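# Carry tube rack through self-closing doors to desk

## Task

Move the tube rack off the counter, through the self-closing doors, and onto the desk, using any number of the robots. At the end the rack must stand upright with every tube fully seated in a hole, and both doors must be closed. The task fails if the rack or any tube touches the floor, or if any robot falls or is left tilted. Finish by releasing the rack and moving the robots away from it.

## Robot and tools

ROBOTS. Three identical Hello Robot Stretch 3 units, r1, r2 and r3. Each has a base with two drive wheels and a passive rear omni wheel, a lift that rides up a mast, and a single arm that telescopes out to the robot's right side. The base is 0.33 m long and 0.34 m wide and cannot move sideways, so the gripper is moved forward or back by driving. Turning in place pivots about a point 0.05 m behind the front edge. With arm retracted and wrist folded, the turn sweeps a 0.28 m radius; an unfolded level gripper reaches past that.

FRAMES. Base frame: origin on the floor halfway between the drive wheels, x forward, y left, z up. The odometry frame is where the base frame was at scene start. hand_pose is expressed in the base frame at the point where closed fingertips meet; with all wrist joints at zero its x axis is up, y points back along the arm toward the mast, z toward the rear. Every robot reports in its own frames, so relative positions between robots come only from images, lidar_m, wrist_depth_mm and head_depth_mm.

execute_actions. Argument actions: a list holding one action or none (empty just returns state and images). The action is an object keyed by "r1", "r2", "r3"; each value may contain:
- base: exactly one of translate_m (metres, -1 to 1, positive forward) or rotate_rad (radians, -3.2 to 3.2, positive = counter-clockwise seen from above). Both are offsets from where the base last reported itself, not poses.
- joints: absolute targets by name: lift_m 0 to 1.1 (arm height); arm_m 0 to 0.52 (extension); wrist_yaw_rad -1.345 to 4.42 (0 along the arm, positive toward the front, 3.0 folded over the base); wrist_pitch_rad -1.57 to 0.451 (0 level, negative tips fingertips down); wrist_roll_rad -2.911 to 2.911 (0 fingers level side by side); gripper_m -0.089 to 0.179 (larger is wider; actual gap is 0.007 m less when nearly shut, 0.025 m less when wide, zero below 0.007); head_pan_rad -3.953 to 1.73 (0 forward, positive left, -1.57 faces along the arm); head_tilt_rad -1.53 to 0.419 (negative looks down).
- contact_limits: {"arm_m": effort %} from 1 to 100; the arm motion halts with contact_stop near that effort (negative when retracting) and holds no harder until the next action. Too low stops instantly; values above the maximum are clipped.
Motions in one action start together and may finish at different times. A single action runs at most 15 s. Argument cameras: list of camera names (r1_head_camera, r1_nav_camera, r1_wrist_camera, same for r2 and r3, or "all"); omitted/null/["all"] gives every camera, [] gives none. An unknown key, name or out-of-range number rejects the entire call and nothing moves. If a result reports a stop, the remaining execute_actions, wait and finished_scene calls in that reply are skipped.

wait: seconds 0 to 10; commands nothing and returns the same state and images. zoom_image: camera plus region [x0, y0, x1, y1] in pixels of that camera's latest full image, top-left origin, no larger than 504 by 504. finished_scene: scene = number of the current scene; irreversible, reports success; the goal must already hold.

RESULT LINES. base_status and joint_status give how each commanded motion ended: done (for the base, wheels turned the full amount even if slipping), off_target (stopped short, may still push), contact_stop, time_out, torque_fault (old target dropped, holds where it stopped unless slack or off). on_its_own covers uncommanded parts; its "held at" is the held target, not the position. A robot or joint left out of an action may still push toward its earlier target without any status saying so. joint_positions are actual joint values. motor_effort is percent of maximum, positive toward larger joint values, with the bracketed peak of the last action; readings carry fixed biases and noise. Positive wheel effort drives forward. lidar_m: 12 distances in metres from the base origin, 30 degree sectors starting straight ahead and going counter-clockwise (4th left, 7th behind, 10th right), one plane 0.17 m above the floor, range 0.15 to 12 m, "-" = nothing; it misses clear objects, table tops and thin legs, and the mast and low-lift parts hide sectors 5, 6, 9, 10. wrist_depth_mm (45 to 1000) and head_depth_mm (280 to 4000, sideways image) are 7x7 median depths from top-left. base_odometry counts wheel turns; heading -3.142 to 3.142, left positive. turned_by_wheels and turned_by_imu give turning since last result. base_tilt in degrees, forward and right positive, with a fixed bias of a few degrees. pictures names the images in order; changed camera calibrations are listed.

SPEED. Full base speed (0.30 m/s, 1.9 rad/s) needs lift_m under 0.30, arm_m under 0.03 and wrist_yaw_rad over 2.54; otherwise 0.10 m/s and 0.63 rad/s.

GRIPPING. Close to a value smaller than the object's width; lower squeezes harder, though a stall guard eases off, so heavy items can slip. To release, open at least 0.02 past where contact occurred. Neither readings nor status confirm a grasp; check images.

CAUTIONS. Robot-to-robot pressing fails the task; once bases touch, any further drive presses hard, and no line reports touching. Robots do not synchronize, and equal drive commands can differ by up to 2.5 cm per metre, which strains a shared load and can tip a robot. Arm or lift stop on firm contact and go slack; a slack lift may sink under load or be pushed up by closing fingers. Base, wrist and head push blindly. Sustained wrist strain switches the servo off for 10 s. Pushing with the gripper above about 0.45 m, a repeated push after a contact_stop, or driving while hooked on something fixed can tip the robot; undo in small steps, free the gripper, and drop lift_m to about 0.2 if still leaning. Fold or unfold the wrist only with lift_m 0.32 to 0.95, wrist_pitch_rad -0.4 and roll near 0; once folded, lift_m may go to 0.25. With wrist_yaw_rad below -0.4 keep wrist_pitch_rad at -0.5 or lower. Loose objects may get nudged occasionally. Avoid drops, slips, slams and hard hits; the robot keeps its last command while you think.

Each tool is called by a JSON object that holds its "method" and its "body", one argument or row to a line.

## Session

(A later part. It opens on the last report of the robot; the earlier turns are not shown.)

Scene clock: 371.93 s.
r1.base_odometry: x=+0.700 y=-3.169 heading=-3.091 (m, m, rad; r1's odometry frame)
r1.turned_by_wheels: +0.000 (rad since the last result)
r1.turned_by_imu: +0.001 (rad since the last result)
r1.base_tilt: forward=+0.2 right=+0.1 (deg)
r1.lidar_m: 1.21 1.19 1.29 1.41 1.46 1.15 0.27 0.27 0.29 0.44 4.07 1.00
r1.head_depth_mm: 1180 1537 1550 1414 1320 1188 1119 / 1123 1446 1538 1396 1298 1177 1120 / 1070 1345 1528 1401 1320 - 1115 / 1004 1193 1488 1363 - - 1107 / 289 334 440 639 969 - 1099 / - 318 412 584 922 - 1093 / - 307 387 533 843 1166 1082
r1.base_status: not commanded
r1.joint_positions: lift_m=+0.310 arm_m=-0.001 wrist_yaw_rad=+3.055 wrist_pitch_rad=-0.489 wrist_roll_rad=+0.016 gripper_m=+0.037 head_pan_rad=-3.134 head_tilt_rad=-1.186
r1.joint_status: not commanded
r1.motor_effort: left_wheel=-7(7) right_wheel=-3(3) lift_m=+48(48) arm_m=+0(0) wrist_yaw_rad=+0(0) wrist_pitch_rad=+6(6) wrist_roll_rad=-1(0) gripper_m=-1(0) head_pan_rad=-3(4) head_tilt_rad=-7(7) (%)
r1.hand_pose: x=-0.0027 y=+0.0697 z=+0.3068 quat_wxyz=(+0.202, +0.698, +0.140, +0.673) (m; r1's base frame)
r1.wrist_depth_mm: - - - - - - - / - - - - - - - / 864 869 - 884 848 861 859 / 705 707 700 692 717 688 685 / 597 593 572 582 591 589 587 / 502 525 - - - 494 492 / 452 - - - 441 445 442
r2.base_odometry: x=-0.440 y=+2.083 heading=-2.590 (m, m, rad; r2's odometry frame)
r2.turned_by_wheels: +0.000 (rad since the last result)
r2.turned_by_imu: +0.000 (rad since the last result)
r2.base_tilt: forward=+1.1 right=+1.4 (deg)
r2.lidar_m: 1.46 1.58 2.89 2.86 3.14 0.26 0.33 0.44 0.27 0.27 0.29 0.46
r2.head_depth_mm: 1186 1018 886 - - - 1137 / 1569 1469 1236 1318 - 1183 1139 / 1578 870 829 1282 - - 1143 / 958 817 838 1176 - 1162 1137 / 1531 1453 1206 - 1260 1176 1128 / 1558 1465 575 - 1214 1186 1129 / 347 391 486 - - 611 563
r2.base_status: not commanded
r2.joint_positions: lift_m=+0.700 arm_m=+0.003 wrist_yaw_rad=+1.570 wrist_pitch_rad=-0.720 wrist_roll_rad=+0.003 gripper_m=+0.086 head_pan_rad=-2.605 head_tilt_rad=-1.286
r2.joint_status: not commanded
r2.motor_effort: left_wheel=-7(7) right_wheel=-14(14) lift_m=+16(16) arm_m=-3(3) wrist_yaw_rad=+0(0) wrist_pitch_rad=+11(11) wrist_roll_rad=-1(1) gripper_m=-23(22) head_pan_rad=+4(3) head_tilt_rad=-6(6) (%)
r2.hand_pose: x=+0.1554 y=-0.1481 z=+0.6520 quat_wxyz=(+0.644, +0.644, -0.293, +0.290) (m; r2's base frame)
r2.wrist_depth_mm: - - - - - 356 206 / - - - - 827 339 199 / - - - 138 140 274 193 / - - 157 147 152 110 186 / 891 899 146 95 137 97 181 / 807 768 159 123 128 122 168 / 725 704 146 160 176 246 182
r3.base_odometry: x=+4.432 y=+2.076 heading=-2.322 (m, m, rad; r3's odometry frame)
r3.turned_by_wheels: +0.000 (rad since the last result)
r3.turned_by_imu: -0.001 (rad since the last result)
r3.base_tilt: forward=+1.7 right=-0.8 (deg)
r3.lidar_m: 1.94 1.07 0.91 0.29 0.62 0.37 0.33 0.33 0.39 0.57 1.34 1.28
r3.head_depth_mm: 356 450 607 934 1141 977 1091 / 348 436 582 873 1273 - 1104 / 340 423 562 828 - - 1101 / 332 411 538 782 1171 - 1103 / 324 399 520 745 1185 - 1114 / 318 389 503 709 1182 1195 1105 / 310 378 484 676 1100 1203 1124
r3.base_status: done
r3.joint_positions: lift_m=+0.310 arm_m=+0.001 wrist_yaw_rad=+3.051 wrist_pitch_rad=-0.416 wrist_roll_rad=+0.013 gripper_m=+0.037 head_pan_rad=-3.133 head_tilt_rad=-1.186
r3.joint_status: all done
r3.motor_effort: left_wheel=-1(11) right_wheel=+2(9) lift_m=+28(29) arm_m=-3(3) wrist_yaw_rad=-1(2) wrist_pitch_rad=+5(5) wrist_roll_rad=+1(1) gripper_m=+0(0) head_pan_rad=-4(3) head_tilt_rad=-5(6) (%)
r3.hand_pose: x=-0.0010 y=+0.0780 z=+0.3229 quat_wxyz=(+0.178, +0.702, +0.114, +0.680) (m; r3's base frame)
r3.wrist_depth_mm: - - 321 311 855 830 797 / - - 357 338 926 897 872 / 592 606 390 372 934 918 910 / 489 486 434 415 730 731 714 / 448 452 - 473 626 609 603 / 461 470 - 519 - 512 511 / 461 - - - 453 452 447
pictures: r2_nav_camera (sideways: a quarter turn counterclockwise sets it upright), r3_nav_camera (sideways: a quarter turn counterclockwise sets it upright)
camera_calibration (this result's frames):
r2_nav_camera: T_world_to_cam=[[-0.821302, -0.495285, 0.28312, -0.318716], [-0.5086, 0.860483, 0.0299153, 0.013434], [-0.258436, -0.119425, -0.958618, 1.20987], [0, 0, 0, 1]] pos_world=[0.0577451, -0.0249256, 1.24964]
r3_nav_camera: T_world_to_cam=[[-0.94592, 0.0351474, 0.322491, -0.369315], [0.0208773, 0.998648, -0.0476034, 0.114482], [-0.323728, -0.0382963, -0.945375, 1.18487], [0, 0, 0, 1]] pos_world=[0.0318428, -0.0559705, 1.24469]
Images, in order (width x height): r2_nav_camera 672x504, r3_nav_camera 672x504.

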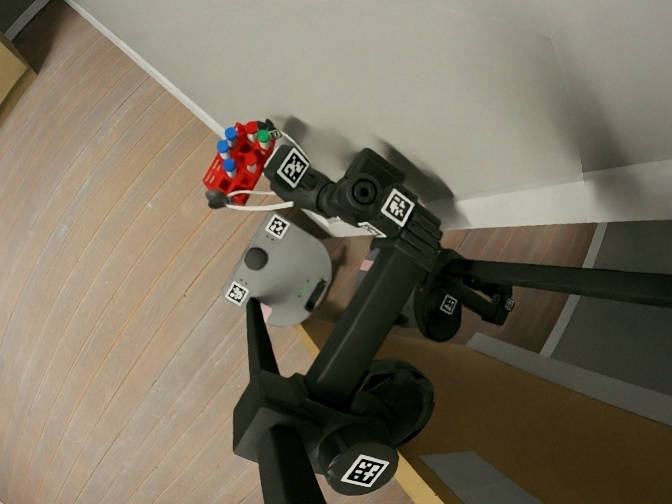

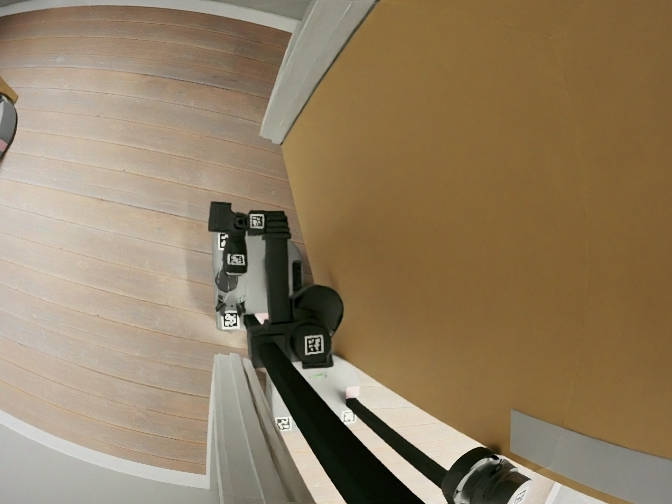

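{"method": "execute_actions", "body": {
  "actions": [
    {"r3":{"base":{"translate_m":-0.07}},"r2":{"base":{"translate_m":0.4}}}
  ],
  "cameras": []
}}

{"method": "execute_actions", "body": {
  "actions": [
    {"r3":{"base":{"rotate_rad":-0.4}},"r2":{"base":{"rotate_rad":0.7}}}
  ],
  "cameras": []
}}

{"method": "execute_actions", "body": {
  "actions": [
    {"r3":{"base":{"translate_m":-0.4}},"r2":{"base":{"translate_m":0.25}}}
  ],
  "cameras": ["r3_nav_camera"]
}}

{"method": "execute_actions", "body": {
  "actions": [
    {"r3":{"base":{"rotate_rad":0.55}},"r2":{"base":{"rotate_rad":1.5},"joints":{"head_pan_rad":0.3,"head_tilt_rad":-1}}}
  ],
  "cameras": []
}}

{"method": "execute_actions", "body": {
  "actions": [
    {"r3":{"base":{"translate_m":-0.27}},"r2":{"base":{"rotate_rad":1.45}}}
  ],
  "cameras": ["r2_nav_camera","r3_nav_camera"]
}}

Scene clock: 387.83 s.
r1.base_odometry: x=+0.700 y=-3.169 heading=-3.091 (m, m, rad; r1's odometry frame)
r1.turned_by_wheels: +0.000 (rad since the last result)
r1.turned_by_imu: +0.002 (rad since the last result)
r1.base_tilt: forward=+0.2 right=+0.2 (deg)
r1.lidar_m: 1.21 1.19 1.29 1.46 1.46 1.15 0.27 0.27 0.29 0.44 4.07 1.00
r1.head_depth_mm: 1178 1539 1541 1404 1322 1189 1125 / 1119 1438 1538 1410 1303 1174 1112 / 1070 1358 1511 1390 1323 - 1110 / 1002 1200 1494 1364 - - 1102 / 289 335 441 640 974 - 1096 / - 318 413 581 923 - 1087 / - 307 387 534 846 1165 1080
r1.base_status: not commanded
r1.joint_positions: lift_m=+0.310 arm_m=-0.001 wrist_yaw_rad=+3.055 wrist_pitch_rad=-0.489 wrist_roll_rad=+0.016 gripper_m=+0.037 head_pan_rad=-3.134 head_tilt_rad=-1.186
r1.joint_status: not commanded
r1.motor_effort: left_wheel=-7(6) right_wheel=-3(4) lift_m=+48(48) arm_m=+0(0) wrist_yaw_rad=+0(0) wrist_pitch_rad=+6(7) wrist_roll_rad=-1(0) gripper_m=-1(0) head_pan_rad=-3(3) head_tilt_rad=-7(7) (%)
r1.hand_pose: x=-0.0027 y=+0.0697 z=+0.3068 quat_wxyz=(+0.202, +0.698, +0.140, +0.673) (m; r1's base frame)
r1.wrist_depth_mm: - - - - - - - / - - - - - - - / 866 875 - 866 872 868 872 / 696 706 699 694 693 710 685 / 589 591 579 572 583 582 598 / 507 534 - - - 498 498 / 454 - - - 441 444 439
r2.base_odometry: x=-0.780 y=+1.874 heading=-2.590 (m, m, rad; r2's odometry frame)
r2.turned_by_wheels: +0.000 (rad since the last result)
r2.turned_by_imu: +0.001 (rad since the last result)
r2.base_tilt: forward=+1.1 right=+1.3 (deg)
r2.lidar_m: 1.05 1.15 1.75 2.80 3.07 3.10 0.65 0.41 0.33 0.33 0.36 0.57
r2.head_depth_mm: 894 1323 1390 - - - 1133 / 993 1275 1386 1331 - 1179 1140 / 770 1287 1380 1330 - - 1135 / 651 841 1184 1335 - 1165 1134 / 560 694 913 - 1260 1176 1133 / 491 591 717 - 1231 1183 1127 / 437 515 627 - - 611 563
r2.base_status: done
r2.joint_positions: lift_m=+0.700 arm_m=+0.003 wrist_yaw_rad=+1.570 wrist_pitch_rad=-0.720 wrist_roll_rad=+0.003 gripper_m=+0.086 head_pan_rad=-2.605 head_tilt_rad=-1.286
r2.joint_status: not commanded
r2.motor_effort: left_wheel=+0(6) right_wheel=+1(10) lift_m=+16(17) arm_m=-3(2) wrist_yaw_rad=+1(0) wrist_pitch_rad=+11(11) wrist_roll_rad=-2(2) gripper_m=-22(22) head_pan_rad=+4(3) head_tilt_rad=-6(6) (%)
r2.hand_pose: x=+0.1554 y=-0.1481 z=+0.6520 quat_wxyz=(+0.644, +0.644, -0.293, +0.290) (m; r2's base frame)
r2.wrist_depth_mm: - - - - - 517 302 / - - - - - 501 288 / - - - 137 139 396 280 / - - 156 147 152 110 271 / 883 905 145 95 137 97 264 / 796 756 158 123 128 123 242 / 728 713 146 160 176 354 264
r3.base_odometry: x=+4.480 y=+2.127 heading=-2.322 (m, m, rad; r3's odometry frame)
r3.turned_by_wheels: +0.000 (rad since the last result)
r3.turned_by_imu: +0.015 (rad since the last result)
r3.base_tilt: forward=+1.7 right=-0.7 (deg)
r3.lidar_m: 1.92 1.07 0.30 0.29 2.20 0.31 0.27 0.27 0.32 0.55 1.34 1.33
r3.head_depth_mm: 303 371 502 777 1268 1155 1025 / 298 360 483 730 1074 - 1109 / 295 350 464 686 - - 1108 / 291 339 447 651 953 - 1104 / 288 330 431 615 986 - 1106 / - 321 415 587 980 1196 1108 / - 312 402 559 916 1203 1121
r3.base_status: translate_m off_target (by the wheels' count: -0.0698 of -0.0700)
r3.joint_positions: lift_m=+0.310 arm_m=+0.001 wrist_yaw_rad=+3.050 wrist_pitch_rad=-0.416 wrist_roll_rad=+0.013 gripper_m=+0.037 head_pan_rad=-3.136 head_tilt_rad=-1.191
r3.joint_status: not commanded
r3.on_its_own: left_wheel is at rest, and its effort (-20) is outside its rest range (-18 to +18); right_wheel is at rest, and its effort (-39) is outside its rest range (-18 to +18)
r3.motor_effort: left_wheel=-20(74) right_wheel=-39(70) lift_m=+26(28) arm_m=-2(3) wrist_yaw_rad=+0(3) wrist_pitch_rad=+5(6) wrist_roll_rad=+1(1) gripper_m=+0(0) head_pan_rad=-3(3) head_tilt_rad=-3(5) (%)
r3.hand_pose: x=-0.0007 y=+0.0781 z=+0.3230 quat_wxyz=(+0.179, +0.702, +0.113, +0.680) (m; r3's base frame)
r3.wrist_depth_mm: - - - 325 317 843 815 / - - 851 355 347 922 874 / 990 973 801 394 393 927 916 / 767 766 758 435 437 724 727 / 588 631 - 479 607 603 593 / 431 533 - 522 - 508 508 / 402 - - - 451 453 448
pictures: none
No camera images: the call's "cameras" was empty. Leave "cameras" out to get every camera's image.

Scene clock: 389.90 s.
r1.base_odometry: x=+0.700 y=-3.169 heading=-3.091 (m, m, rad; r1's odometry frame)
r1.turned_by_wheels: +0.000 (rad since the last result)
r1.turned_by_imu: +0.001 (rad since the last result)
r1.base_tilt: forward=+0.2 right=+0.1 (deg)
r1.lidar_m: 1.21 1.19 1.28 1.47 1.46 1.15 0.27 0.27 0.29 0.44 4.08 1.00
r1.head_depth_mm: 1183 1543 1543 1411 1319 1185 1123 / 1119 1444 1535 1406 1300 1178 1116 / 1068 1345 1525 1392 1327 - 1109 / 1002 1192 1490 1359 - - 1101 / 289 335 442 642 974 - 1098 / - 317 412 582 921 - 1092 / - 307 387 532 840 1163 1075
r1.base_status: not commanded
r1.joint_positions: lift_m=+0.310 arm_m=-0.001 wrist_yaw_rad=+3.055 wrist_pitch_rad=-0.489 wrist_roll_rad=+0.016 gripper_m=+0.037 head_pan_rad=-3.134 head_tilt_rad=-1.186
r1.joint_status: not commanded
r1.motor_effort: left_wheel=-7(7) right_wheel=-3(4) lift_m=+48(48) arm_m=+0(0) wrist_yaw_rad=+0(0) wrist_pitch_rad=+6(6) wrist_roll_rad=-1(1) gripper_m=-1(1) head_pan_rad=-4(4) head_tilt_rad=-7(7) (%)
r1.hand_pose: x=-0.0027 y=+0.0697 z=+0.3068 quat_wxyz=(+0.202, +0.698, +0.140, +0.673) (m; r1's base frame)
r1.wrist_depth_mm: - - - - - - - / - - - - - - - / 871 866 - 851 868 847 865 / 704 693 700 705 701 682 708 / 584 583 578 593 607 585 582 / 517 534 - - - 509 502 / 455 - - - 440 442 444
r2.base_odometry: x=-0.780 y=+1.874 heading=-1.890 (m, m, rad; r2's odometry frame)
r2.turned_by_wheels: +0.700 (rad since the last result)
r2.turned_by_imu: +0.708 (rad since the last result)
r2.base_tilt: forward=+1.1 right=+1.4 (deg)
r2.lidar_m: 1.26 2.81 2.82 3.42 0.64 0.59 0.37 0.33 0.33 0.40 0.77 1.06
r2.head_depth_mm: 420 546 729 - - - 1136 / 410 529 744 1143 - 1186 1138 / 398 512 714 1076 - - 1145 / 389 496 687 928 - 1167 1131 / 379 482 651 - 1267 1174 1133 / 370 467 603 - 1243 1183 1128 / 362 454 599 - - 611 563
r2.base_status: done
r2.joint_positions: lift_m=+0.700 arm_m=+0.003 wrist_yaw_rad=+1.570 wrist_pitch_rad=-0.720 wrist_roll_rad=+0.003 gripper_m=+0.086 head_pan_rad=-2.605 head_tilt_rad=-1.286
r2.joint_status: not commanded
r2.motor_effort: left_wheel=-1(4) right_wheel=+2(5) lift_m=+16(16) arm_m=-3(3) wrist_yaw_rad=+0(0) wrist_pitch_rad=+11(11) wrist_roll_rad=-1(2) gripper_m=-23(22) head_pan_rad=+3(3) head_tilt_rad=-5(7) (%)
r2.hand_pose: x=+0.1554 y=-0.1481 z=+0.6520 quat_wxyz=(+0.644, +0.644, -0.293, +0.290) (m; r2's base frame)
r2.wrist_depth_mm: - - - - - 812 673 / - - - - - 861 796 / - - - 137 - 932 - / - - 167 142 152 109 - / 894 900 148 95 138 97 895 / 785 775 158 123 128 122 802 / 729 721 145 160 176 721 708
r3.base_odometry: x=+4.480 y=+2.126 heading=-2.722 (m, m, rad; r3's odometry frame)
r3.turned_by_wheels: -0.400 (rad since the last result)
r3.turned_by_imu: -0.384 (rad since the last result)
r3.base_tilt: forward=+1.7 right=-0.8 (deg)
r3.lidar_m: 1.33 1.55 1.00 0.29 0.29 0.39 0.27 0.26 0.27 0.35 1.18 1.45
r3.head_depth_mm: 383 508 1471 1365 1271 985 1100 / 353 454 634 1332 1311 - 1110 / 325 411 554 844 - - 1108 / 307 375 489 707 1028 - 1106 / 293 344 440 605 901 - 1114 / - 318 397 529 789 1176 1108 / - 302 363 471 669 1153 1118
r3.base_status: done
r3.joint_positions: lift_m=+0.310 arm_m=+0.001 wrist_yaw_rad=+3.050 wrist_pitch_rad=-0.416 wrist_roll_rad=+0.013 gripper_m=+0.037 head_pan_rad=-3.136 head_tilt_rad=-1.191
r3.joint_status: not commanded
r3.on_its_own: left_wheel is at rest, and its effort (-20) is outside its rest range (-18 to +18); right_wheel is at rest, and its effort (-32) is outside its rest range (-18 to +18)
r3.motor_effort: left_wheel=-20(20) right_wheel=-32(47) lift_m=+26(26) arm_m=-2(2) wrist_yaw_rad=+1(1) wrist_pitch_rad=+5(5) wrist_roll_rad=+1(1) gripper_m=+0(0) head_pan_rad=-3(2) head_tilt_rad=-4(3) (%)
r3.hand_pose: x=-0.0007 y=+0.0781 z=+0.3230 quat_wxyz=(+0.179, +0.702, +0.113, +0.680) (m; r3's base frame)
r3.wrist_depth_mm: - - 307 898 978 - - / - 855 330 962 - - - / 661 692 362 828 932 923 899 / 718 718 400 680 735 728 722 / 629 631 - 593 630 601 595 / 533 536 - 537 - 514 510 / 464 - - - 449 447 443
pictures: none
No camera images: the call's "cameras" was empty. Leave "cameras" out to get every camera's image.

Scene clock: 394.90 s.
r1.base_odometry: x=+0.700 y=-3.169 heading=-3.091 (m, m, rad; r1's odometry frame)
r1.turned_by_wheels: +0.000 (rad since the last result)
r1.turned_by_imu: +0.001 (rad since the last result)
r1.base_tilt: forward=+0.2 right=+0.2 (deg)
r1.lidar_m: 1.21 1.19 1.29 1.54 1.46 1.16 0.27 0.27 0.29 0.44 4.07 1.00
r1.head_depth_mm: 1186 1545 1534 1413 1315 1180 1123 / 1119 1449 1529 1401 1297 1177 1119 / 1068 1349 1525 1381 1321 - 1107 / 1003 1200 1479 1372 - - 1101 / 289 334 441 639 977 - 1099 / - 317 412 582 926 - 1093 / - 307 387 533 844 1161 1086
r1.base_status: not commanded
r1.joint_positions: lift_m=+0.310 arm_m=-0.001 wrist_yaw_rad=+3.055 wrist_pitch_rad=-0.489 wrist_roll_rad=+0.016 gripper_m=+0.037 head_pan_rad=-3.134 head_tilt_rad=-1.186
r1.joint_status: not commanded
r1.motor_effort: left_wheel=-7(7) right_wheel=-3(3) lift_m=+48(48) arm_m=+0(1) wrist_yaw_rad=+0(1) wrist_pitch_rad=+6(6) wrist_roll_rad=-1(1) gripper_m=+0(1) head_pan_rad=-3(3) head_tilt_rad=-7(7) (%)
r1.hand_pose: x=-0.0027 y=+0.0697 z=+0.3068 quat_wxyz=(+0.202, +0.698, +0.140, +0.673) (m; r1's base frame)
r1.wrist_depth_mm: - - - - - - - / - - - - - - - / 872 867 - 869 851 860 854 / 696 703 701 707 692 700 696 / 586 588 580 584 601 580 581 / 505 526 - - - 504 502 / 459 - - - 437 436 440
r2.base_odometry: x=-0.859 y=+1.636 heading=-1.890 (m, m, rad; r2's odometry frame)
r2.turned_by_wheels: +0.000 (rad since the last result)
r2.turned_by_imu: +0.001 (rad since the last result)
r2.base_tilt: forward=+1.1 right=+1.3 (deg)
r2.lidar_m: 1.06 2.61 2.63 3.18 1.06 0.83 0.58 0.52 0.53 0.63 0.89 0.89
r2.head_depth_mm: 682 886 1182 - - - 1142 / 665 862 1207 1333 - 1177 1142 / 647 833 1166 1334 - - 1132 / 634 805 1112 1337 - 1167 1133 / 617 784 1063 - 1264 1176 1133 / 602 757 978 - 1239 1179 1127 / 590 737 975 - - 611 563
r2.base_status: done
r2.joint_positions: lift_m=+0.700 arm_m=+0.003 wrist_yaw_rad=+1.570 wrist_pitch_rad=-0.720 wrist_roll_rad=+0.003 gripper_m=+0.086 head_pan_rad=-2.605 head_tilt_rad=-1.286
r2.joint_status: not commanded
r2.motor_effort: left_wheel=+0(3) right_wheel=+2(6) lift_m=+16(16) arm_m=-3(3) wrist_yaw_rad=+1(1) wrist_pitch_rad=+11(11) wrist_roll_rad=-1(1) gripper_m=-23(22) head_pan_rad=+2(3) head_tilt_rad=-6(6) (%)
r2.hand_pose: x=+0.1554 y=-0.1481 z=+0.6520 quat_wxyz=(+0.644, +0.644, -0.293, +0.290) (m; r2's base frame)
r2.wrist_depth_mm: - - - - 806 652 548 / - - - - 876 706 576 / - - - 137 864 739 625 / - - 166 144 152 109 693 / 899 920 146 95 137 97 879 / 795 764 158 123 128 123 816 / 736 716 145 159 177 709 733
r3.base_odometry: x=+4.845 y=+2.289 heading=-2.722 (m, m, rad; r3's odometry frame)
r3.turned_by_wheels: +0.000 (rad since the last result)
r3.turned_by_imu: -0.002 (rad since the last result)
r3.base_tilt: forward=+1.7 right=-0.7 (deg)
r3.lidar_m: 1.73 0.41 0.40 0.80 1.87 2.28 2.80 0.24 0.23 0.24 0.33 1.53
r3.head_depth_mm: 1808 1617 1492 1370 1263 1161 1108 / 1799 1624 1490 1373 1301 - 1109 / 1819 1626 1499 1368 - - 1107 / 1803 1633 1483 1373 1311 - 1111 / 1827 1639 1504 743 934 - 1111 / 1814 375 436 537 690 882 1114 / 289 316 367 439 544 708 1020
r3.base_status: done
r3.joint_positions: lift_m=+0.310 arm_m=+0.001 wrist_yaw_rad=+3.050 wrist_pitch_rad=-0.416 wrist_roll_rad=+0.013 gripper_m=+0.037 head_pan_rad=-3.136 head_tilt_rad=-1.191
r3.joint_status: not commanded
r3.motor_effort: left_wheel=-11(29) right_wheel=-8(43) lift_m=+26(26) arm_m=-2(2) wrist_yaw_rad=+0(0) wrist_pitch_rad=+5(5) wrist_roll_rad=+1(1) gripper_m=+0(0) head_pan_rad=-3(2) head_tilt_rad=-4(4) (%)
r3.hand_pose: x=-0.0007 y=+0.0781 z=+0.3230 quat_wxyz=(+0.179, +0.702, +0.113, +0.680) (m; r3's base frame)
r3.wrist_depth_mm: - - - - 642 430 337 / - - 902 - 680 442 367 / 977 866 886 947 705 445 412 / 769 758 751 750 682 464 657 / 631 633 - 603 605 518 578 / 534 529 - 538 - 518 508 / 467 - - - 450 446 444
pictures: r3_nav_camera (sideways: a quarter turn counterclockwise sets it upright)
camera_calibration (this result's frames):
r3_nav_camera: T_world_to_cam=[[-0.947416, 0.0372939, 0.317825, -0.363229], [0.0233877, 0.998599, -0.0474595, 0.114279], [-0.31915, -0.0375306, -0.946961, 1.1869], [0, 0, 0, 1]] pos_world=[0.0319969, -0.0560274, 1.24481]
Images, in order (width x height): r3_nav_camera 672x504.

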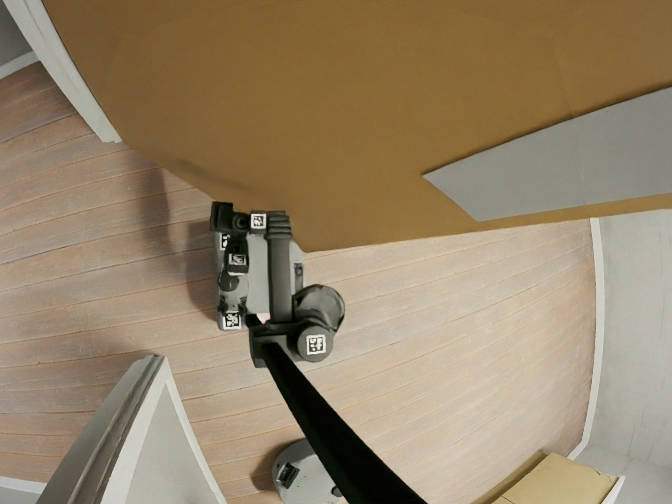

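Scene clock: 398.23 s.
r1.base_odometry: x=+0.700 y=-3.169 heading=-3.091 (m, m, rad; r1's odometry frame)
r1.turned_by_wheels: +0.000 (rad since the last result)
r1.turned_by_imu: +0.001 (rad since the last result)
r1.base_tilt: forward=+0.2 right=+0.1 (deg)
r1.lidar_m: 1.21 1.19 1.29 1.53 1.46 1.15 0.27 0.27 0.29 0.44 4.07 1.00
r1.head_depth_mm: 1175 1544 1535 1418 1310 1188 1121 / 1123 1442 1532 1400 1307 1176 1113 / 1064 1352 1522 1398 1323 - 1110 / 1007 1196 1480 1373 - - 1103 / 289 334 441 639 973 - 1098 / - 318 413 581 920 - 1094 / - 307 387 532 844 1159 1079
r1.base_status: not commanded
r1.joint_positions: lift_m=+0.310 arm_m=-0.001 wrist_yaw_rad=+3.055 wrist_pitch_rad=-0.489 wrist_roll_rad=+0.016 gripper_m=+0.037 head_pan_rad=-3.134 head_tilt_rad=-1.186
r1.joint_status: not commanded
r1.motor_effort: left_wheel=-7(7) right_wheel=-3(3) lift_m=+48(48) arm_m=+0(0) wrist_yaw_rad=+0(0) wrist_pitch_rad=+6(6) wrist_roll_rad=+0(1) gripper_m=-1(1) head_pan_rad=-3(4) head_tilt_rad=-7(8) (%)
r1.hand_pose: x=-0.0027 y=+0.0697 z=+0.3068 quat_wxyz=(+0.202, +0.698, +0.140, +0.673) (m; r1's base frame)
r1.wrist_depth_mm: - - - - - - - / - - - - - - - / 862 874 - 853 876 851 849 / 692 696 696 696 699 683 697 / 583 589 572 585 594 588 581 / 507 526 - - - 502 498 / 455 - - - 445 445 442
r2.base_odometry: x=-0.859 y=+1.636 heading=-0.390 (m, m, rad; r2's odometry frame)
r2.turned_by_wheels: +1.500 (rad since the last result)
r2.turned_by_imu: +1.517 (rad since the last result)
r2.base_tilt: forward=+1.1 right=+1.3 (deg)
r2.lidar_m: 3.04 1.06 0.86 0.60 0.52 0.52 0.61 0.89 0.89 1.02 1.77 2.62
r2.head_depth_mm: 2364 1984 1726 1533 1371 1239 535 / 2349 1992 1731 1527 1364 1231 576 / 2338 1985 1724 1525 1359 1231 1125 / 2350 1973 1724 1526 1355 1232 1123 / 2326 1979 1722 1519 1355 1232 1123 / 2327 1970 1714 1514 1351 1226 1122 / 2309 1954 1457 1435 1348 1226 1124
r2.base_status: done
r2.joint_positions: lift_m=+0.700 arm_m=+0.003 wrist_yaw_rad=+1.570 wrist_pitch_rad=-0.720 wrist_roll_rad=+0.003 gripper_m=+0.086 head_pan_rad=+0.293 head_tilt_rad=-1.001
r2.joint_status: all done
r2.motor_effort: left_wheel=-1(4) right_wheel=+2(5) lift_m=+16(16) arm_m=-2(3) wrist_yaw_rad=+0(0) wrist_pitch_rad=+11(11) wrist_roll_rad=-2(1) gripper_m=-22(22) head_pan_rad=+4(57) head_tilt_rad=+0(22) (%)
r2.hand_pose: x=+0.1554 y=-0.1481 z=+0.6520 quat_wxyz=(+0.644, +0.644, -0.293, +0.290) (m; r2's base frame)
r2.wrist_depth_mm: - - - - - - - / 945 - - - - - - / 952 - - 137 140 - - / 874 - 166 143 152 110 - / 891 915 146 95 138 97 893 / 781 767 158 123 128 122 800 / 726 731 146 159 176 715 724
r3.base_odometry: x=+4.845 y=+2.289 heading=-2.172 (m, m, rad; r3's odometry frame)
r3.turned_by_wheels: +0.549 (rad since the last result)
r3.turned_by_imu: +0.531 (rad since the last result)
r3.base_tilt: forward=+1.7 right=-0.7 (deg)
r3.lidar_m: 0.40 0.39 0.83 0.96 2.31 2.81 0.27 0.26 0.27 0.37 1.55 1.72
r3.head_depth_mm: 1791 1624 1478 1374 1270 1160 1105 / 358 1612 1486 1367 1306 - 1108 / 315 398 538 1011 - - 1102 / 303 365 481 695 1018 - 1111 / 292 340 434 602 903 - 1113 / - 316 398 534 807 1185 1108 / - 302 365 479 689 1161 1120
r3.base_status: done
r3.joint_positions: lift_m=+0.310 arm_m=+0.001 wrist_yaw_rad=+3.050 wrist_pitch_rad=-0.416 wrist_roll_rad=+0.013 gripper_m=+0.037 head_pan_rad=-3.136 head_tilt_rad=-1.191
r3.joint_status: not commanded
r3.on_its_own: left_wheel is at rest, and its effort (-23) is outside its rest range (-18 to +18)
r3.motor_effort: left_wheel=-23(27) right_wheel=+0(17) lift_m=+26(26) arm_m=-3(2) wrist_yaw_rad=+1(0) wrist_pitch_rad=+5(5) wrist_roll_rad=+1(1) gripper_m=+0(0) head_pan_rad=-4(2) head_tilt_rad=-4(3) (%)
r3.hand_pose: x=-0.0007 y=+0.0781 z=+0.3230 quat_wxyz=(+0.179, +0.702, +0.113, +0.680) (m; r3's base frame)
r3.wrist_depth_mm: - - - - - - 670 / - - - - 955 - 630 / 997 964 951 948 936 909 615 / 768 763 746 757 735 737 571 / 632 619 - 615 627 604 536 / 533 531 - 537 - 516 490 / 468 - - - 451 449 443
pictures: none
No camera images: the call's "cameras" was empty. Leave "cameras" out to get every camera's image.

Scene clock: 401.97 s.
r1.base_odometry: x=+0.700 y=-3.169 heading=-3.091 (m, m, rad; r1's odometry frame)
r1.turned_by_wheels: +0.000 (rad since the last result)
r1.turned_by_imu: +0.001 (rad since the last result)
r1.base_tilt: forward=+0.2 right=+0.1 (deg)
r1.lidar_m: 1.20 1.19 1.29 1.54 1.47 1.16 0.27 0.27 0.29 0.44 4.08 1.00
r1.head_depth_mm: 1182 1539 1551 1426 1317 1180 1118 / 1123 1436 1520 1399 1304 1175 1113 / 1064 1358 1525 1388 1318 - 1112 / 1003 1190 1488 1364 - - 1104 / 289 334 440 639 973 - 1095 / - 318 413 582 925 - 1086 / - 306 387 532 842 1165 1083
r1.base_status: not commanded
r1.joint_positions: lift_m=+0.310 arm_m=-0.001 wrist_yaw_rad=+3.055 wrist_pitch_rad=-0.489 wrist_roll_rad=+0.016 gripper_m=+0.037 head_pan_rad=-3.134 head_tilt_rad=-1.186
r1.joint_status: not commanded
r1.motor_effort: left_wheel=-7(7) right_wheel=-4(3) lift_m=+48(48) arm_m=+0(0) wrist_yaw_rad=-1(0) wrist_pitch_rad=+7(6) wrist_roll_rad=-1(0) gripper_m=+0(1) head_pan_rad=-4(3) head_tilt_rad=-7(7) (%)
r1.hand_pose: x=-0.0027 y=+0.0697 z=+0.3068 quat_wxyz=(+0.202, +0.698, +0.140, +0.673) (m; r1's base frame)
r1.wrist_depth_mm: - - - - - - - / - - - - - - - / 853 868 - 864 866 871 846 / 710 721 707 689 695 693 701 / 583 588 585 585 605 587 576 / 506 535 - - - 506 497 / 457 - - - 443 442 442
r2.base_odometry: x=-0.859 y=+1.636 heading=+1.060 (m, m, rad; r2's odometry frame)
r2.turned_by_wheels: +1.450 (rad since the last result)
r2.turned_by_imu: +1.466 (rad since the last result)
r2.base_tilt: forward=+1.1 right=+1.3 (deg)
r2.lidar_m: 0.64 0.53 0.52 0.58 0.90 0.89 0.97 1.49 2.61 2.89 0.97 1.04
r2.head_depth_mm: 762 964 1726 1519 1366 1237 536 / 704 856 1081 1477 1368 1233 579 / 649 775 967 1284 1361 1234 1127 / 600 709 869 1117 1338 1233 1126 / 560 655 787 984 1281 1228 1121 / 526 608 720 881 1137 1228 1122 / 495 566 662 795 1002 1197 1120
r2.base_status: done
r2.joint_positions: lift_m=+0.700 arm_m=+0.003 wrist_yaw_rad=+1.570 wrist_pitch_rad=-0.720 wrist_roll_rad=+0.003 gripper_m=+0.086 head_pan_rad=+0.293 head_tilt_rad=-1.001
r2.joint_status: not commanded
r2.motor_effort: left_wheel=-1(4) right_wheel=+2(5) lift_m=+17(16) arm_m=-3(3) wrist_yaw_rad=+0(0) wrist_pitch_rad=+11(11) wrist_roll_rad=-1(1) gripper_m=-23(23) head_pan_rad=+4(5) head_tilt_rad=+1(1) (%)
r2.hand_pose: x=+0.1554 y=-0.1482 z=+0.6520 quat_wxyz=(+0.644, +0.644, -0.293, +0.290) (m; r2's base frame)
r2.wrist_depth_mm: 440 526 654 - - - 799 / 477 567 716 - - - 794 / 509 626 765 138 - 901 916 / 551 674 166 143 152 109 855 / 596 707 146 95 137 97 890 / 649 772 158 123 128 122 794 / 669 708 145 159 177 706 710
r3.base_odometry: x=+4.997 y=+2.512 heading=-2.173 (m, m, rad; r3's odometry frame)
r3.turned_by_wheels: +0.000 (rad since the last result)
r3.turned_by_imu: -0.001 (rad since the last result)
r3.base_tilt: forward=+1.7 right=-0.7 (deg)
r3.lidar_m: 0.66 0.72 1.04 1.97 2.42 2.56 2.59 0.25 0.25 0.28 0.46 1.96
r3.head_depth_mm: 1795 1612 1471 1360 1271 1157 1108 / 1773 1641 1489 1371 1316 - 1110 / 1804 1639 1482 1365 - - 1106 / 1820 1639 1492 1370 1308 - 1107 / 1808 1619 1503 709 904 - 1111 / 1827 372 411 522 723 1022 1104 / - 303 357 445 585 852 1111
r3.base_status: done
r3.joint_positions: lift_m=+0.310 arm_m=+0.001 wrist_yaw_rad=+3.050 wrist_pitch_rad=-0.416 wrist_roll_rad=+0.013 gripper_m=+0.037 head_pan_rad=-3.136 head_tilt_rad=-1.191
r3.joint_status: not commanded
r3.motor_effort: left_wheel=-11(24) right_wheel=-6(25) lift_m=+26(26) arm_m=-2(3) wrist_yaw_rad=+0(0) wrist_pitch_rad=+6(5) wrist_roll_rad=+1(1) gripper_m=+0(0) head_pan_rad=-3(3) head_tilt_rad=-4(4) (%)
r3.hand_pose: x=-0.0007 y=+0.0781 z=+0.3230 quat_wxyz=(+0.179, +0.702, +0.113, +0.680) (m; r3's base frame)
r3.wrist_depth_mm: - - - - - - - / - - - - - - - / 969 982 970 943 926 930 903 / 771 762 753 748 732 728 723 / 642 624 - 606 618 600 598 / 532 530 - 543 - 514 510 / 465 - - - 446 448 447
pictures: r2_nav_camera (sideways: a quarter turn counterclockwise sets it upright), r3_nav_camera (sideways: a quarter turn counterclockwise sets it upright)
camera_calibration (this result's frames):
r2_nav_camera: T_world_to_cam=[[0.803073, 0.248542, 0.541572, -0.665256], [0.278262, -0.960097, 0.0279922, 0.011127], [0.526919, 0.128219, -0.840188, 1.05123], [0, 0, 0, 1]] pos_world=[-0.0227631, 0.0412385, 1.24321]
r3_nav_camera: T_world_to_cam=[[-0.947416, 0.0372942, 0.317825, -0.363229], [0.023388, 0.998599, -0.0474595, 0.114279], [-0.31915, -0.0375306, -0.946961, 1.1869], [0, 0, 0, 1]] pos_world=[0.0319968, -0.0560274, 1.24481]
Images, in order (width x height): r2_nav_camera 672x504, r3_nav_camera 672x504.

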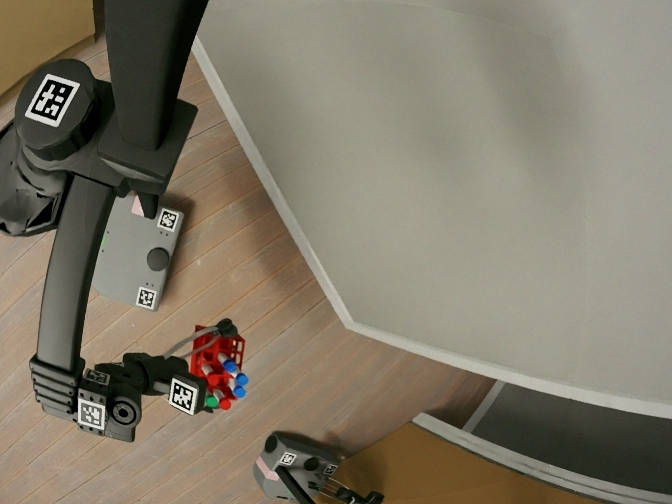

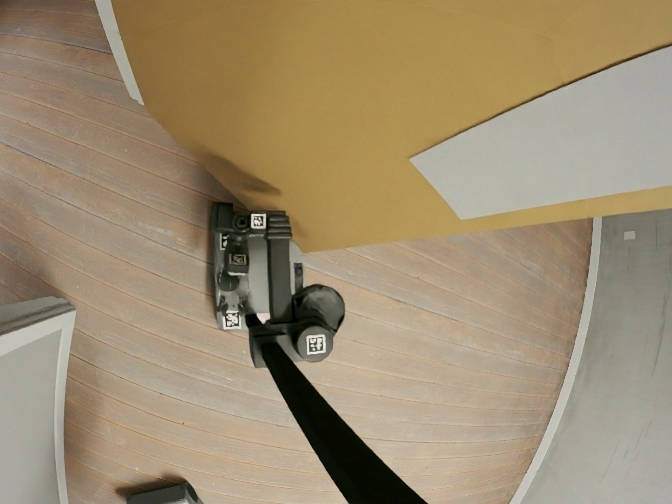

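{"method": "execute_actions", "body": {
  "actions": [
    {"r3":{"base":{"rotate_rad":0.85}},"r2":{"base":{"rotate_rad":-0.6}}}
  ],
  "cameras": []
}}

{"method": "execute_actions", "body": {
  "actions": [
    {"r3":{"base":{"translate_m":-0.42}},"r2":{"base":{"translate_m":0.6}}}
  ],
  "cameras": ["r2_nav_camera","r3_nav_camera"]
}}

Scene clock: 410.20 s.
r1.base_odometry: x=+0.700 y=-3.169 heading=-3.091 (m, m, rad; r1's odometry frame)
r1.turned_by_wheels: +0.000 (rad since the last result)
r1.turned_by_imu: +0.001 (rad since the last result)
r1.base_tilt: forward=+0.2 right=+0.2 (deg)
r1.lidar_m: 1.21 1.19 1.29 1.53 1.46 1.15 0.27 0.27 0.29 0.44 4.08 1.00
r1.head_depth_mm: 1179 1532 1545 1414 1317 1181 1117 / 1122 1442 1534 1403 1311 1175 1115 / 1068 1355 1517 1385 1325 - 1111 / 1005 1192 1480 1365 - - 1106 / 289 334 440 638 977 - 1100 / - 317 412 581 921 - 1089 / - 307 387 532 844 1167 1083
r1.base_status: not commanded
r1.joint_positions: lift_m=+0.310 arm_m=-0.001 wrist_yaw_rad=+3.055 wrist_pitch_rad=-0.489 wrist_roll_rad=+0.016 gripper_m=+0.037 head_pan_rad=-3.134 head_tilt_rad=-1.186
r1.joint_status: not commanded
r1.motor_effort: left_wheel=-7(7) right_wheel=-4(3) lift_m=+48(48) arm_m=+0(0) wrist_yaw_rad=+0(0) wrist_pitch_rad=+6(6) wrist_roll_rad=-1(1) gripper_m=+0(0) head_pan_rad=-3(3) head_tilt_rad=-7(7) (%)
r1.hand_pose: x=-0.0027 y=+0.0697 z=+0.3068 quat_wxyz=(+0.202, +0.698, +0.140, +0.673) (m; r1's base frame)
r1.wrist_depth_mm: - - - - - - - / - - - - - - - / 878 868 - 845 873 854 873 / 699 704 705 700 691 693 689 / 593 592 571 576 590 575 582 / 507 526 - - - 509 503 / 457 - - - 449 444 446
r2.base_odometry: x=-0.859 y=+1.636 heading=+0.460 (m, m, rad; r2's odometry frame)
r2.turned_by_wheels: -0.600 (rad since the last result)
r2.turned_by_imu: -0.607 (rad since the last result)
r2.base_tilt: forward=+1.1 right=+1.3 (deg)
r2.lidar_m: 1.04 0.69 0.53 0.52 0.56 0.81 0.89 0.94 1.34 2.62 2.78 1.09
r2.head_depth_mm: 1311 1274 1461 1481 1368 1237 536 / 1398 1543 1543 1523 1367 1235 578 / 1506 1747 1725 1521 1361 1230 1126 / 1643 1881 1711 1517 1356 1224 1118 / 2271 1983 1715 1514 1357 1228 1122 / 2329 1959 1620 1383 1355 1232 1120 / 812 893 994 1111 1244 1224 1124
r2.base_status: done
r2.joint_positions: lift_m=+0.700 arm_m=+0.003 wrist_yaw_rad=+1.570 wrist_pitch_rad=-0.720 wrist_roll_rad=+0.003 gripper_m=+0.086 head_pan_rad=+0.293 head_tilt_rad=-1.001
r2.joint_status: not commanded
r2.motor_effort: left_wheel=+2(5) right_wheel=-1(3) lift_m=+17(16) arm_m=-4(3) wrist_yaw_rad=+0(0) wrist_pitch_rad=+11(11) wrist_roll_rad=-2(2) gripper_m=-22(22) head_pan_rad=+5(4) head_tilt_rad=+0(0) (%)
r2.hand_pose: x=+0.1554 y=-0.1482 z=+0.6520 quat_wxyz=(+0.644, +0.644, -0.293, +0.290) (m; r2's base frame)
r2.wrist_depth_mm: 668 - - - - - - / 674 - - - - - - / 694 953 - 137 - - - / 701 952 166 144 152 109 - / 722 878 146 95 137 97 875 / 712 761 158 123 128 122 801 / 678 710 146 160 176 724 720
r3.base_odometry: x=+4.997 y=+2.512 heading=-1.323 (m, m, rad; r3's odometry frame)
r3.turned_by_wheels: +0.850 (rad since the last result)
r3.turned_by_imu: +0.828 (rad since the last result)
r3.base_tilt: forward=+1.8 right=-0.8 (deg)
r3.lidar_m: 1.00 1.04 2.14 2.57 2.57 0.29 0.27 0.28 0.38 1.96 2.26 0.66
r3.head_depth_mm: 288 333 440 1351 1266 1155 1105 / 289 333 441 644 1303 - 1101 / 290 334 443 648 - - 1099 / 291 336 443 647 971 - 1108 / 292 337 444 652 1076 - 1110 / 292 338 445 654 1225 1200 1104 / 293 338 446 654 1239 1188 1120
r3.base_status: done
r3.joint_positions: lift_m=+0.310 arm_m=+0.001 wrist_yaw_rad=+3.050 wrist_pitch_rad=-0.416 wrist_roll_rad=+0.013 gripper_m=+0.037 head_pan_rad=-3.136 head_tilt_rad=-1.191
r3.joint_status: not commanded
r3.motor_effort: left_wheel=-17(24) right_wheel=-5(11) lift_m=+26(26) arm_m=-2(3) wrist_yaw_rad=+0(1) wrist_pitch_rad=+5(5) wrist_roll_rad=+1(1) gripper_m=+0(0) head_pan_rad=-4(2) head_tilt_rad=-3(4) (%)
r3.hand_pose: x=-0.0007 y=+0.0781 z=+0.3230 quat_wxyz=(+0.179, +0.702, +0.113, +0.680) (m; r3's base frame)
r3.wrist_depth_mm: - - - - - - - / - - - - - - - / 984 982 947 956 925 917 921 / 781 765 756 735 733 726 720 / 633 629 - 611 625 601 591 / 535 537 - 545 - 516 509 / 468 - - - 454 446 448
pictures: none
No camera images: the call's "cameras" was empty. Leave "cameras" out to get every camera's image.

Scene clock: 417.67 s.
r1.base_odometry: x=+0.700 y=-3.169 heading=-3.091 (m, m, rad; r1's odometry frame)
r1.turned_by_wheels: +0.000 (rad since the last result)
r1.turned_by_imu: +0.002 (rad since the last result)
r1.base_tilt: forward=+0.2 right=+0.1 (deg)
r1.lidar_m: 1.21 1.20 1.29 1.54 1.46 1.15 0.27 0.27 0.29 0.44 4.07 1.00
r1.head_depth_mm: 1170 1541 1548 1410 1317 1190 1125 / 1121 1444 1524 1400 1300 1181 1117 / 1065 1358 1519 1391 1315 - 1113 / 1004 1195 1487 1361 - - 1101 / 288 335 441 640 967 - 1100 / - 318 412 582 924 - 1090 / - 307 388 533 845 1167 1081
r1.base_status: not commanded
r1.joint_positions: lift_m=+0.310 arm_m=-0.001 wrist_yaw_rad=+3.055 wrist_pitch_rad=-0.489 wrist_roll_rad=+0.016 gripper_m=+0.037 head_pan_rad=-3.134 head_tilt_rad=-1.186
r1.joint_status: not commanded
r1.motor_effort: left_wheel=-7(7) right_wheel=-3(3) lift_m=+48(48) arm_m=-1(0) wrist_yaw_rad=+0(0) wrist_pitch_rad=+6(6) wrist_roll_rad=-1(1) gripper_m=-1(0) head_pan_rad=-3(3) head_tilt_rad=-7(7) (%)
r1.hand_pose: x=-0.0027 y=+0.0697 z=+0.3068 quat_wxyz=(+0.202, +0.698, +0.140, +0.673) (m; r1's base frame)
r1.wrist_depth_mm: - - - - - - - / - - - - - - - / 861 882 - 860 886 840 841 / 706 701 696 706 694 698 700 / 583 587 582 583 599 592 586 / 514 532 - - - 501 503 / 455 - - - 442 443 442
r2.base_odometry: x=-0.321 y=+1.903 heading=+0.460 (m, m, rad; r2's odometry frame)
r2.turned_by_wheels: +0.000 (rad since the last result)
r2.turned_by_imu: +0.003 (rad since the last result)
r2.base_tilt: forward=+1.1 right=+1.3 (deg)
r2.lidar_m: 1.03 1.05 0.47 0.47 0.50 0.74 1.49 1.57 2.71 2.67 2.85 0.82
r2.head_depth_mm: 948 1107 1266 1361 1352 1238 537 / 967 1129 1362 1526 1362 1232 578 / 987 1158 1398 1519 1359 1236 1125 / 1004 1181 1439 1522 1359 1229 1123 / 1044 1231 1531 1516 1354 1227 1122 / 1723 1928 1717 1507 1353 1224 1118 / 1884 1958 1711 1506 1352 1225 1121
r2.base_status: done
r2.joint_positions: lift_m=+0.700 arm_m=+0.003 wrist_yaw_rad=+1.570 wrist_pitch_rad=-0.720 wrist_roll_rad=+0.003 gripper_m=+0.086 head_pan_rad=+0.293 head_tilt_rad=-1.001
r2.joint_status: not commanded
r2.motor_effort: left_wheel=+1(6) right_wheel=+0(4) lift_m=+16(16) arm_m=-3(3) wrist_yaw_rad=+0(0) wrist_pitch_rad=+11(11) wrist_roll_rad=-2(1) gripper_m=-22(23) head_pan_rad=+4(5) head_tilt_rad=+1(1) (%)
r2.hand_pose: x=+0.1554 y=-0.1482 z=+0.6520 quat_wxyz=(+0.644, +0.644, -0.293, +0.290) (m; r2's base frame)
r2.wrist_depth_mm: - - 932 930 968 - - / - - - - 853 - - / - - - 138 877 - - / - - 166 143 152 109 - / 863 891 146 95 137 97 884 / 781 770 158 123 128 122 805 / 731 731 146 159 177 719 724
r3.base_odometry: x=+4.894 y=+2.919 heading=-1.323 (m, m, rad; r3's odometry frame)
r3.turned_by_wheels: -0.001 (rad since the last result)
r3.turned_by_imu: +0.082 (rad since the last result)
r3.base_tilt: forward=+1.8 right=-0.8 (deg)
r3.lidar_m: 0.82 2.30 2.61 2.41 2.41 2.13 0.27 0.27 0.28 0.41 2.09 0.98
r3.head_depth_mm: 1776 1631 1489 1361 1272 1155 1109 / 347 1609 1486 1379 1311 - 1106 / 306 378 515 1323 - - 1107 / 297 354 467 675 988 - 1111 / 289 333 431 604 927 - 1110 / - 316 401 547 841 1196 1110 / - 304 375 498 746 1175 1116
r3.base_status: translate_m off_target (by the wheels' count: -0.4196 of -0.4200)
r3.joint_positions: lift_m=+0.310 arm_m=+0.001 wrist_yaw_rad=+3.050 wrist_pitch_rad=-0.416 wrist_roll_rad=+0.013 gripper_m=+0.037 head_pan_rad=-3.137 head_tilt_rad=-1.193
r3.joint_status: not commanded
r3.on_its_own: left_wheel is at rest, and its effort (-59) is outside its rest range (-18 to +18); right_wheel is at rest, and its effort (-47) is outside its rest range (-18 to +18)
r3.motor_effort: left_wheel=-59(75) right_wheel=-47(53) lift_m=+26(27) arm_m=-2(2) wrist_yaw_rad=+0(3) wrist_pitch_rad=+5(7) wrist_roll_rad=+1(1) gripper_m=+0(0) head_pan_rad=-3(3) head_tilt_rad=-2(4) (%)
r3.hand_pose: x=-0.0008 y=+0.0782 z=+0.3230 quat_wxyz=(+0.179, +0.702, +0.114, +0.680) (m; r3's base frame)
r3.wrist_depth_mm: - - - - - - - / - - - - - - - / - 990 952 955 938 934 891 / 777 761 745 743 729 725 705 / 641 630 - 612 628 600 593 / 543 533 - 542 - 518 507 / 468 - - - 457 450 444
pictures: r2_nav_camera (sideways: a quarter turn counterclockwise sets it upright), r3_nav_camera (sideways: a quarter turn counterclockwise sets it upright)
camera_calibration (this result's frames):
r2_nav_camera: T_world_to_cam=[[0.803029, 0.248564, 0.541627, -0.665326], [0.278298, -0.960087, 0.0279915, 0.0111276], [0.526967, 0.128256, -0.840153, 1.05119], [0, 0, 0, 1]] pos_world=[-0.0227611, 0.0412384, 1.24321]
r3_nav_camera: T_world_to_cam=[[-0.947827, 0.0382004, 0.316489, -0.361487], [0.0244124, 0.998577, -0.0474181, 0.114219], [-0.31785, -0.0372179, -0.94741, 1.18747], [0, 0, 0, 1]] pos_world=[0.0320236, -0.0560518, 1.24485]
Images, in order (width x height): r2_nav_camera 672x504, r3_nav_camera 672x504.

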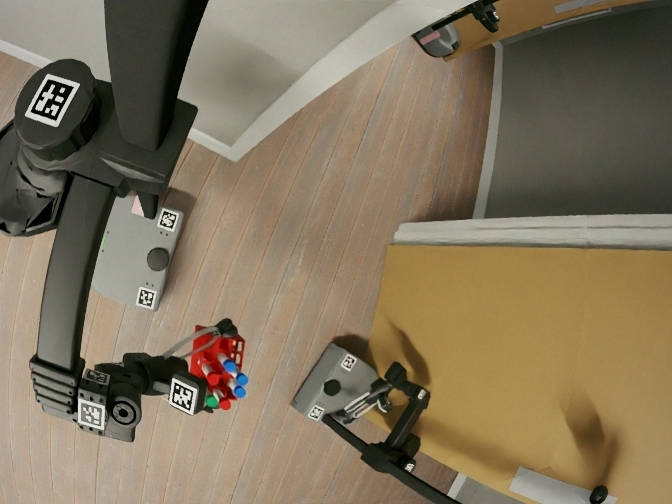

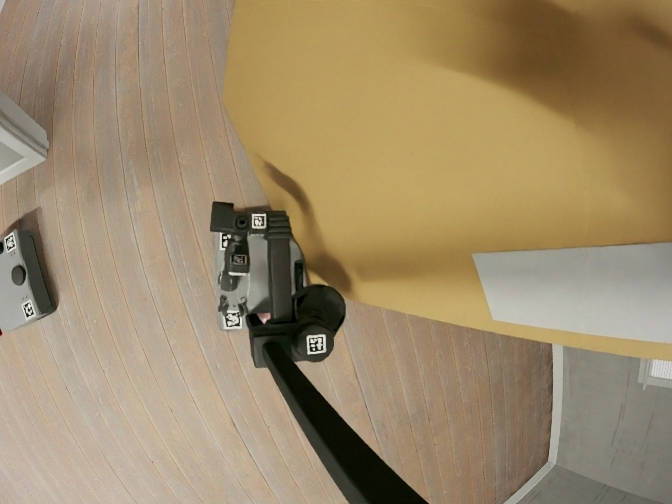

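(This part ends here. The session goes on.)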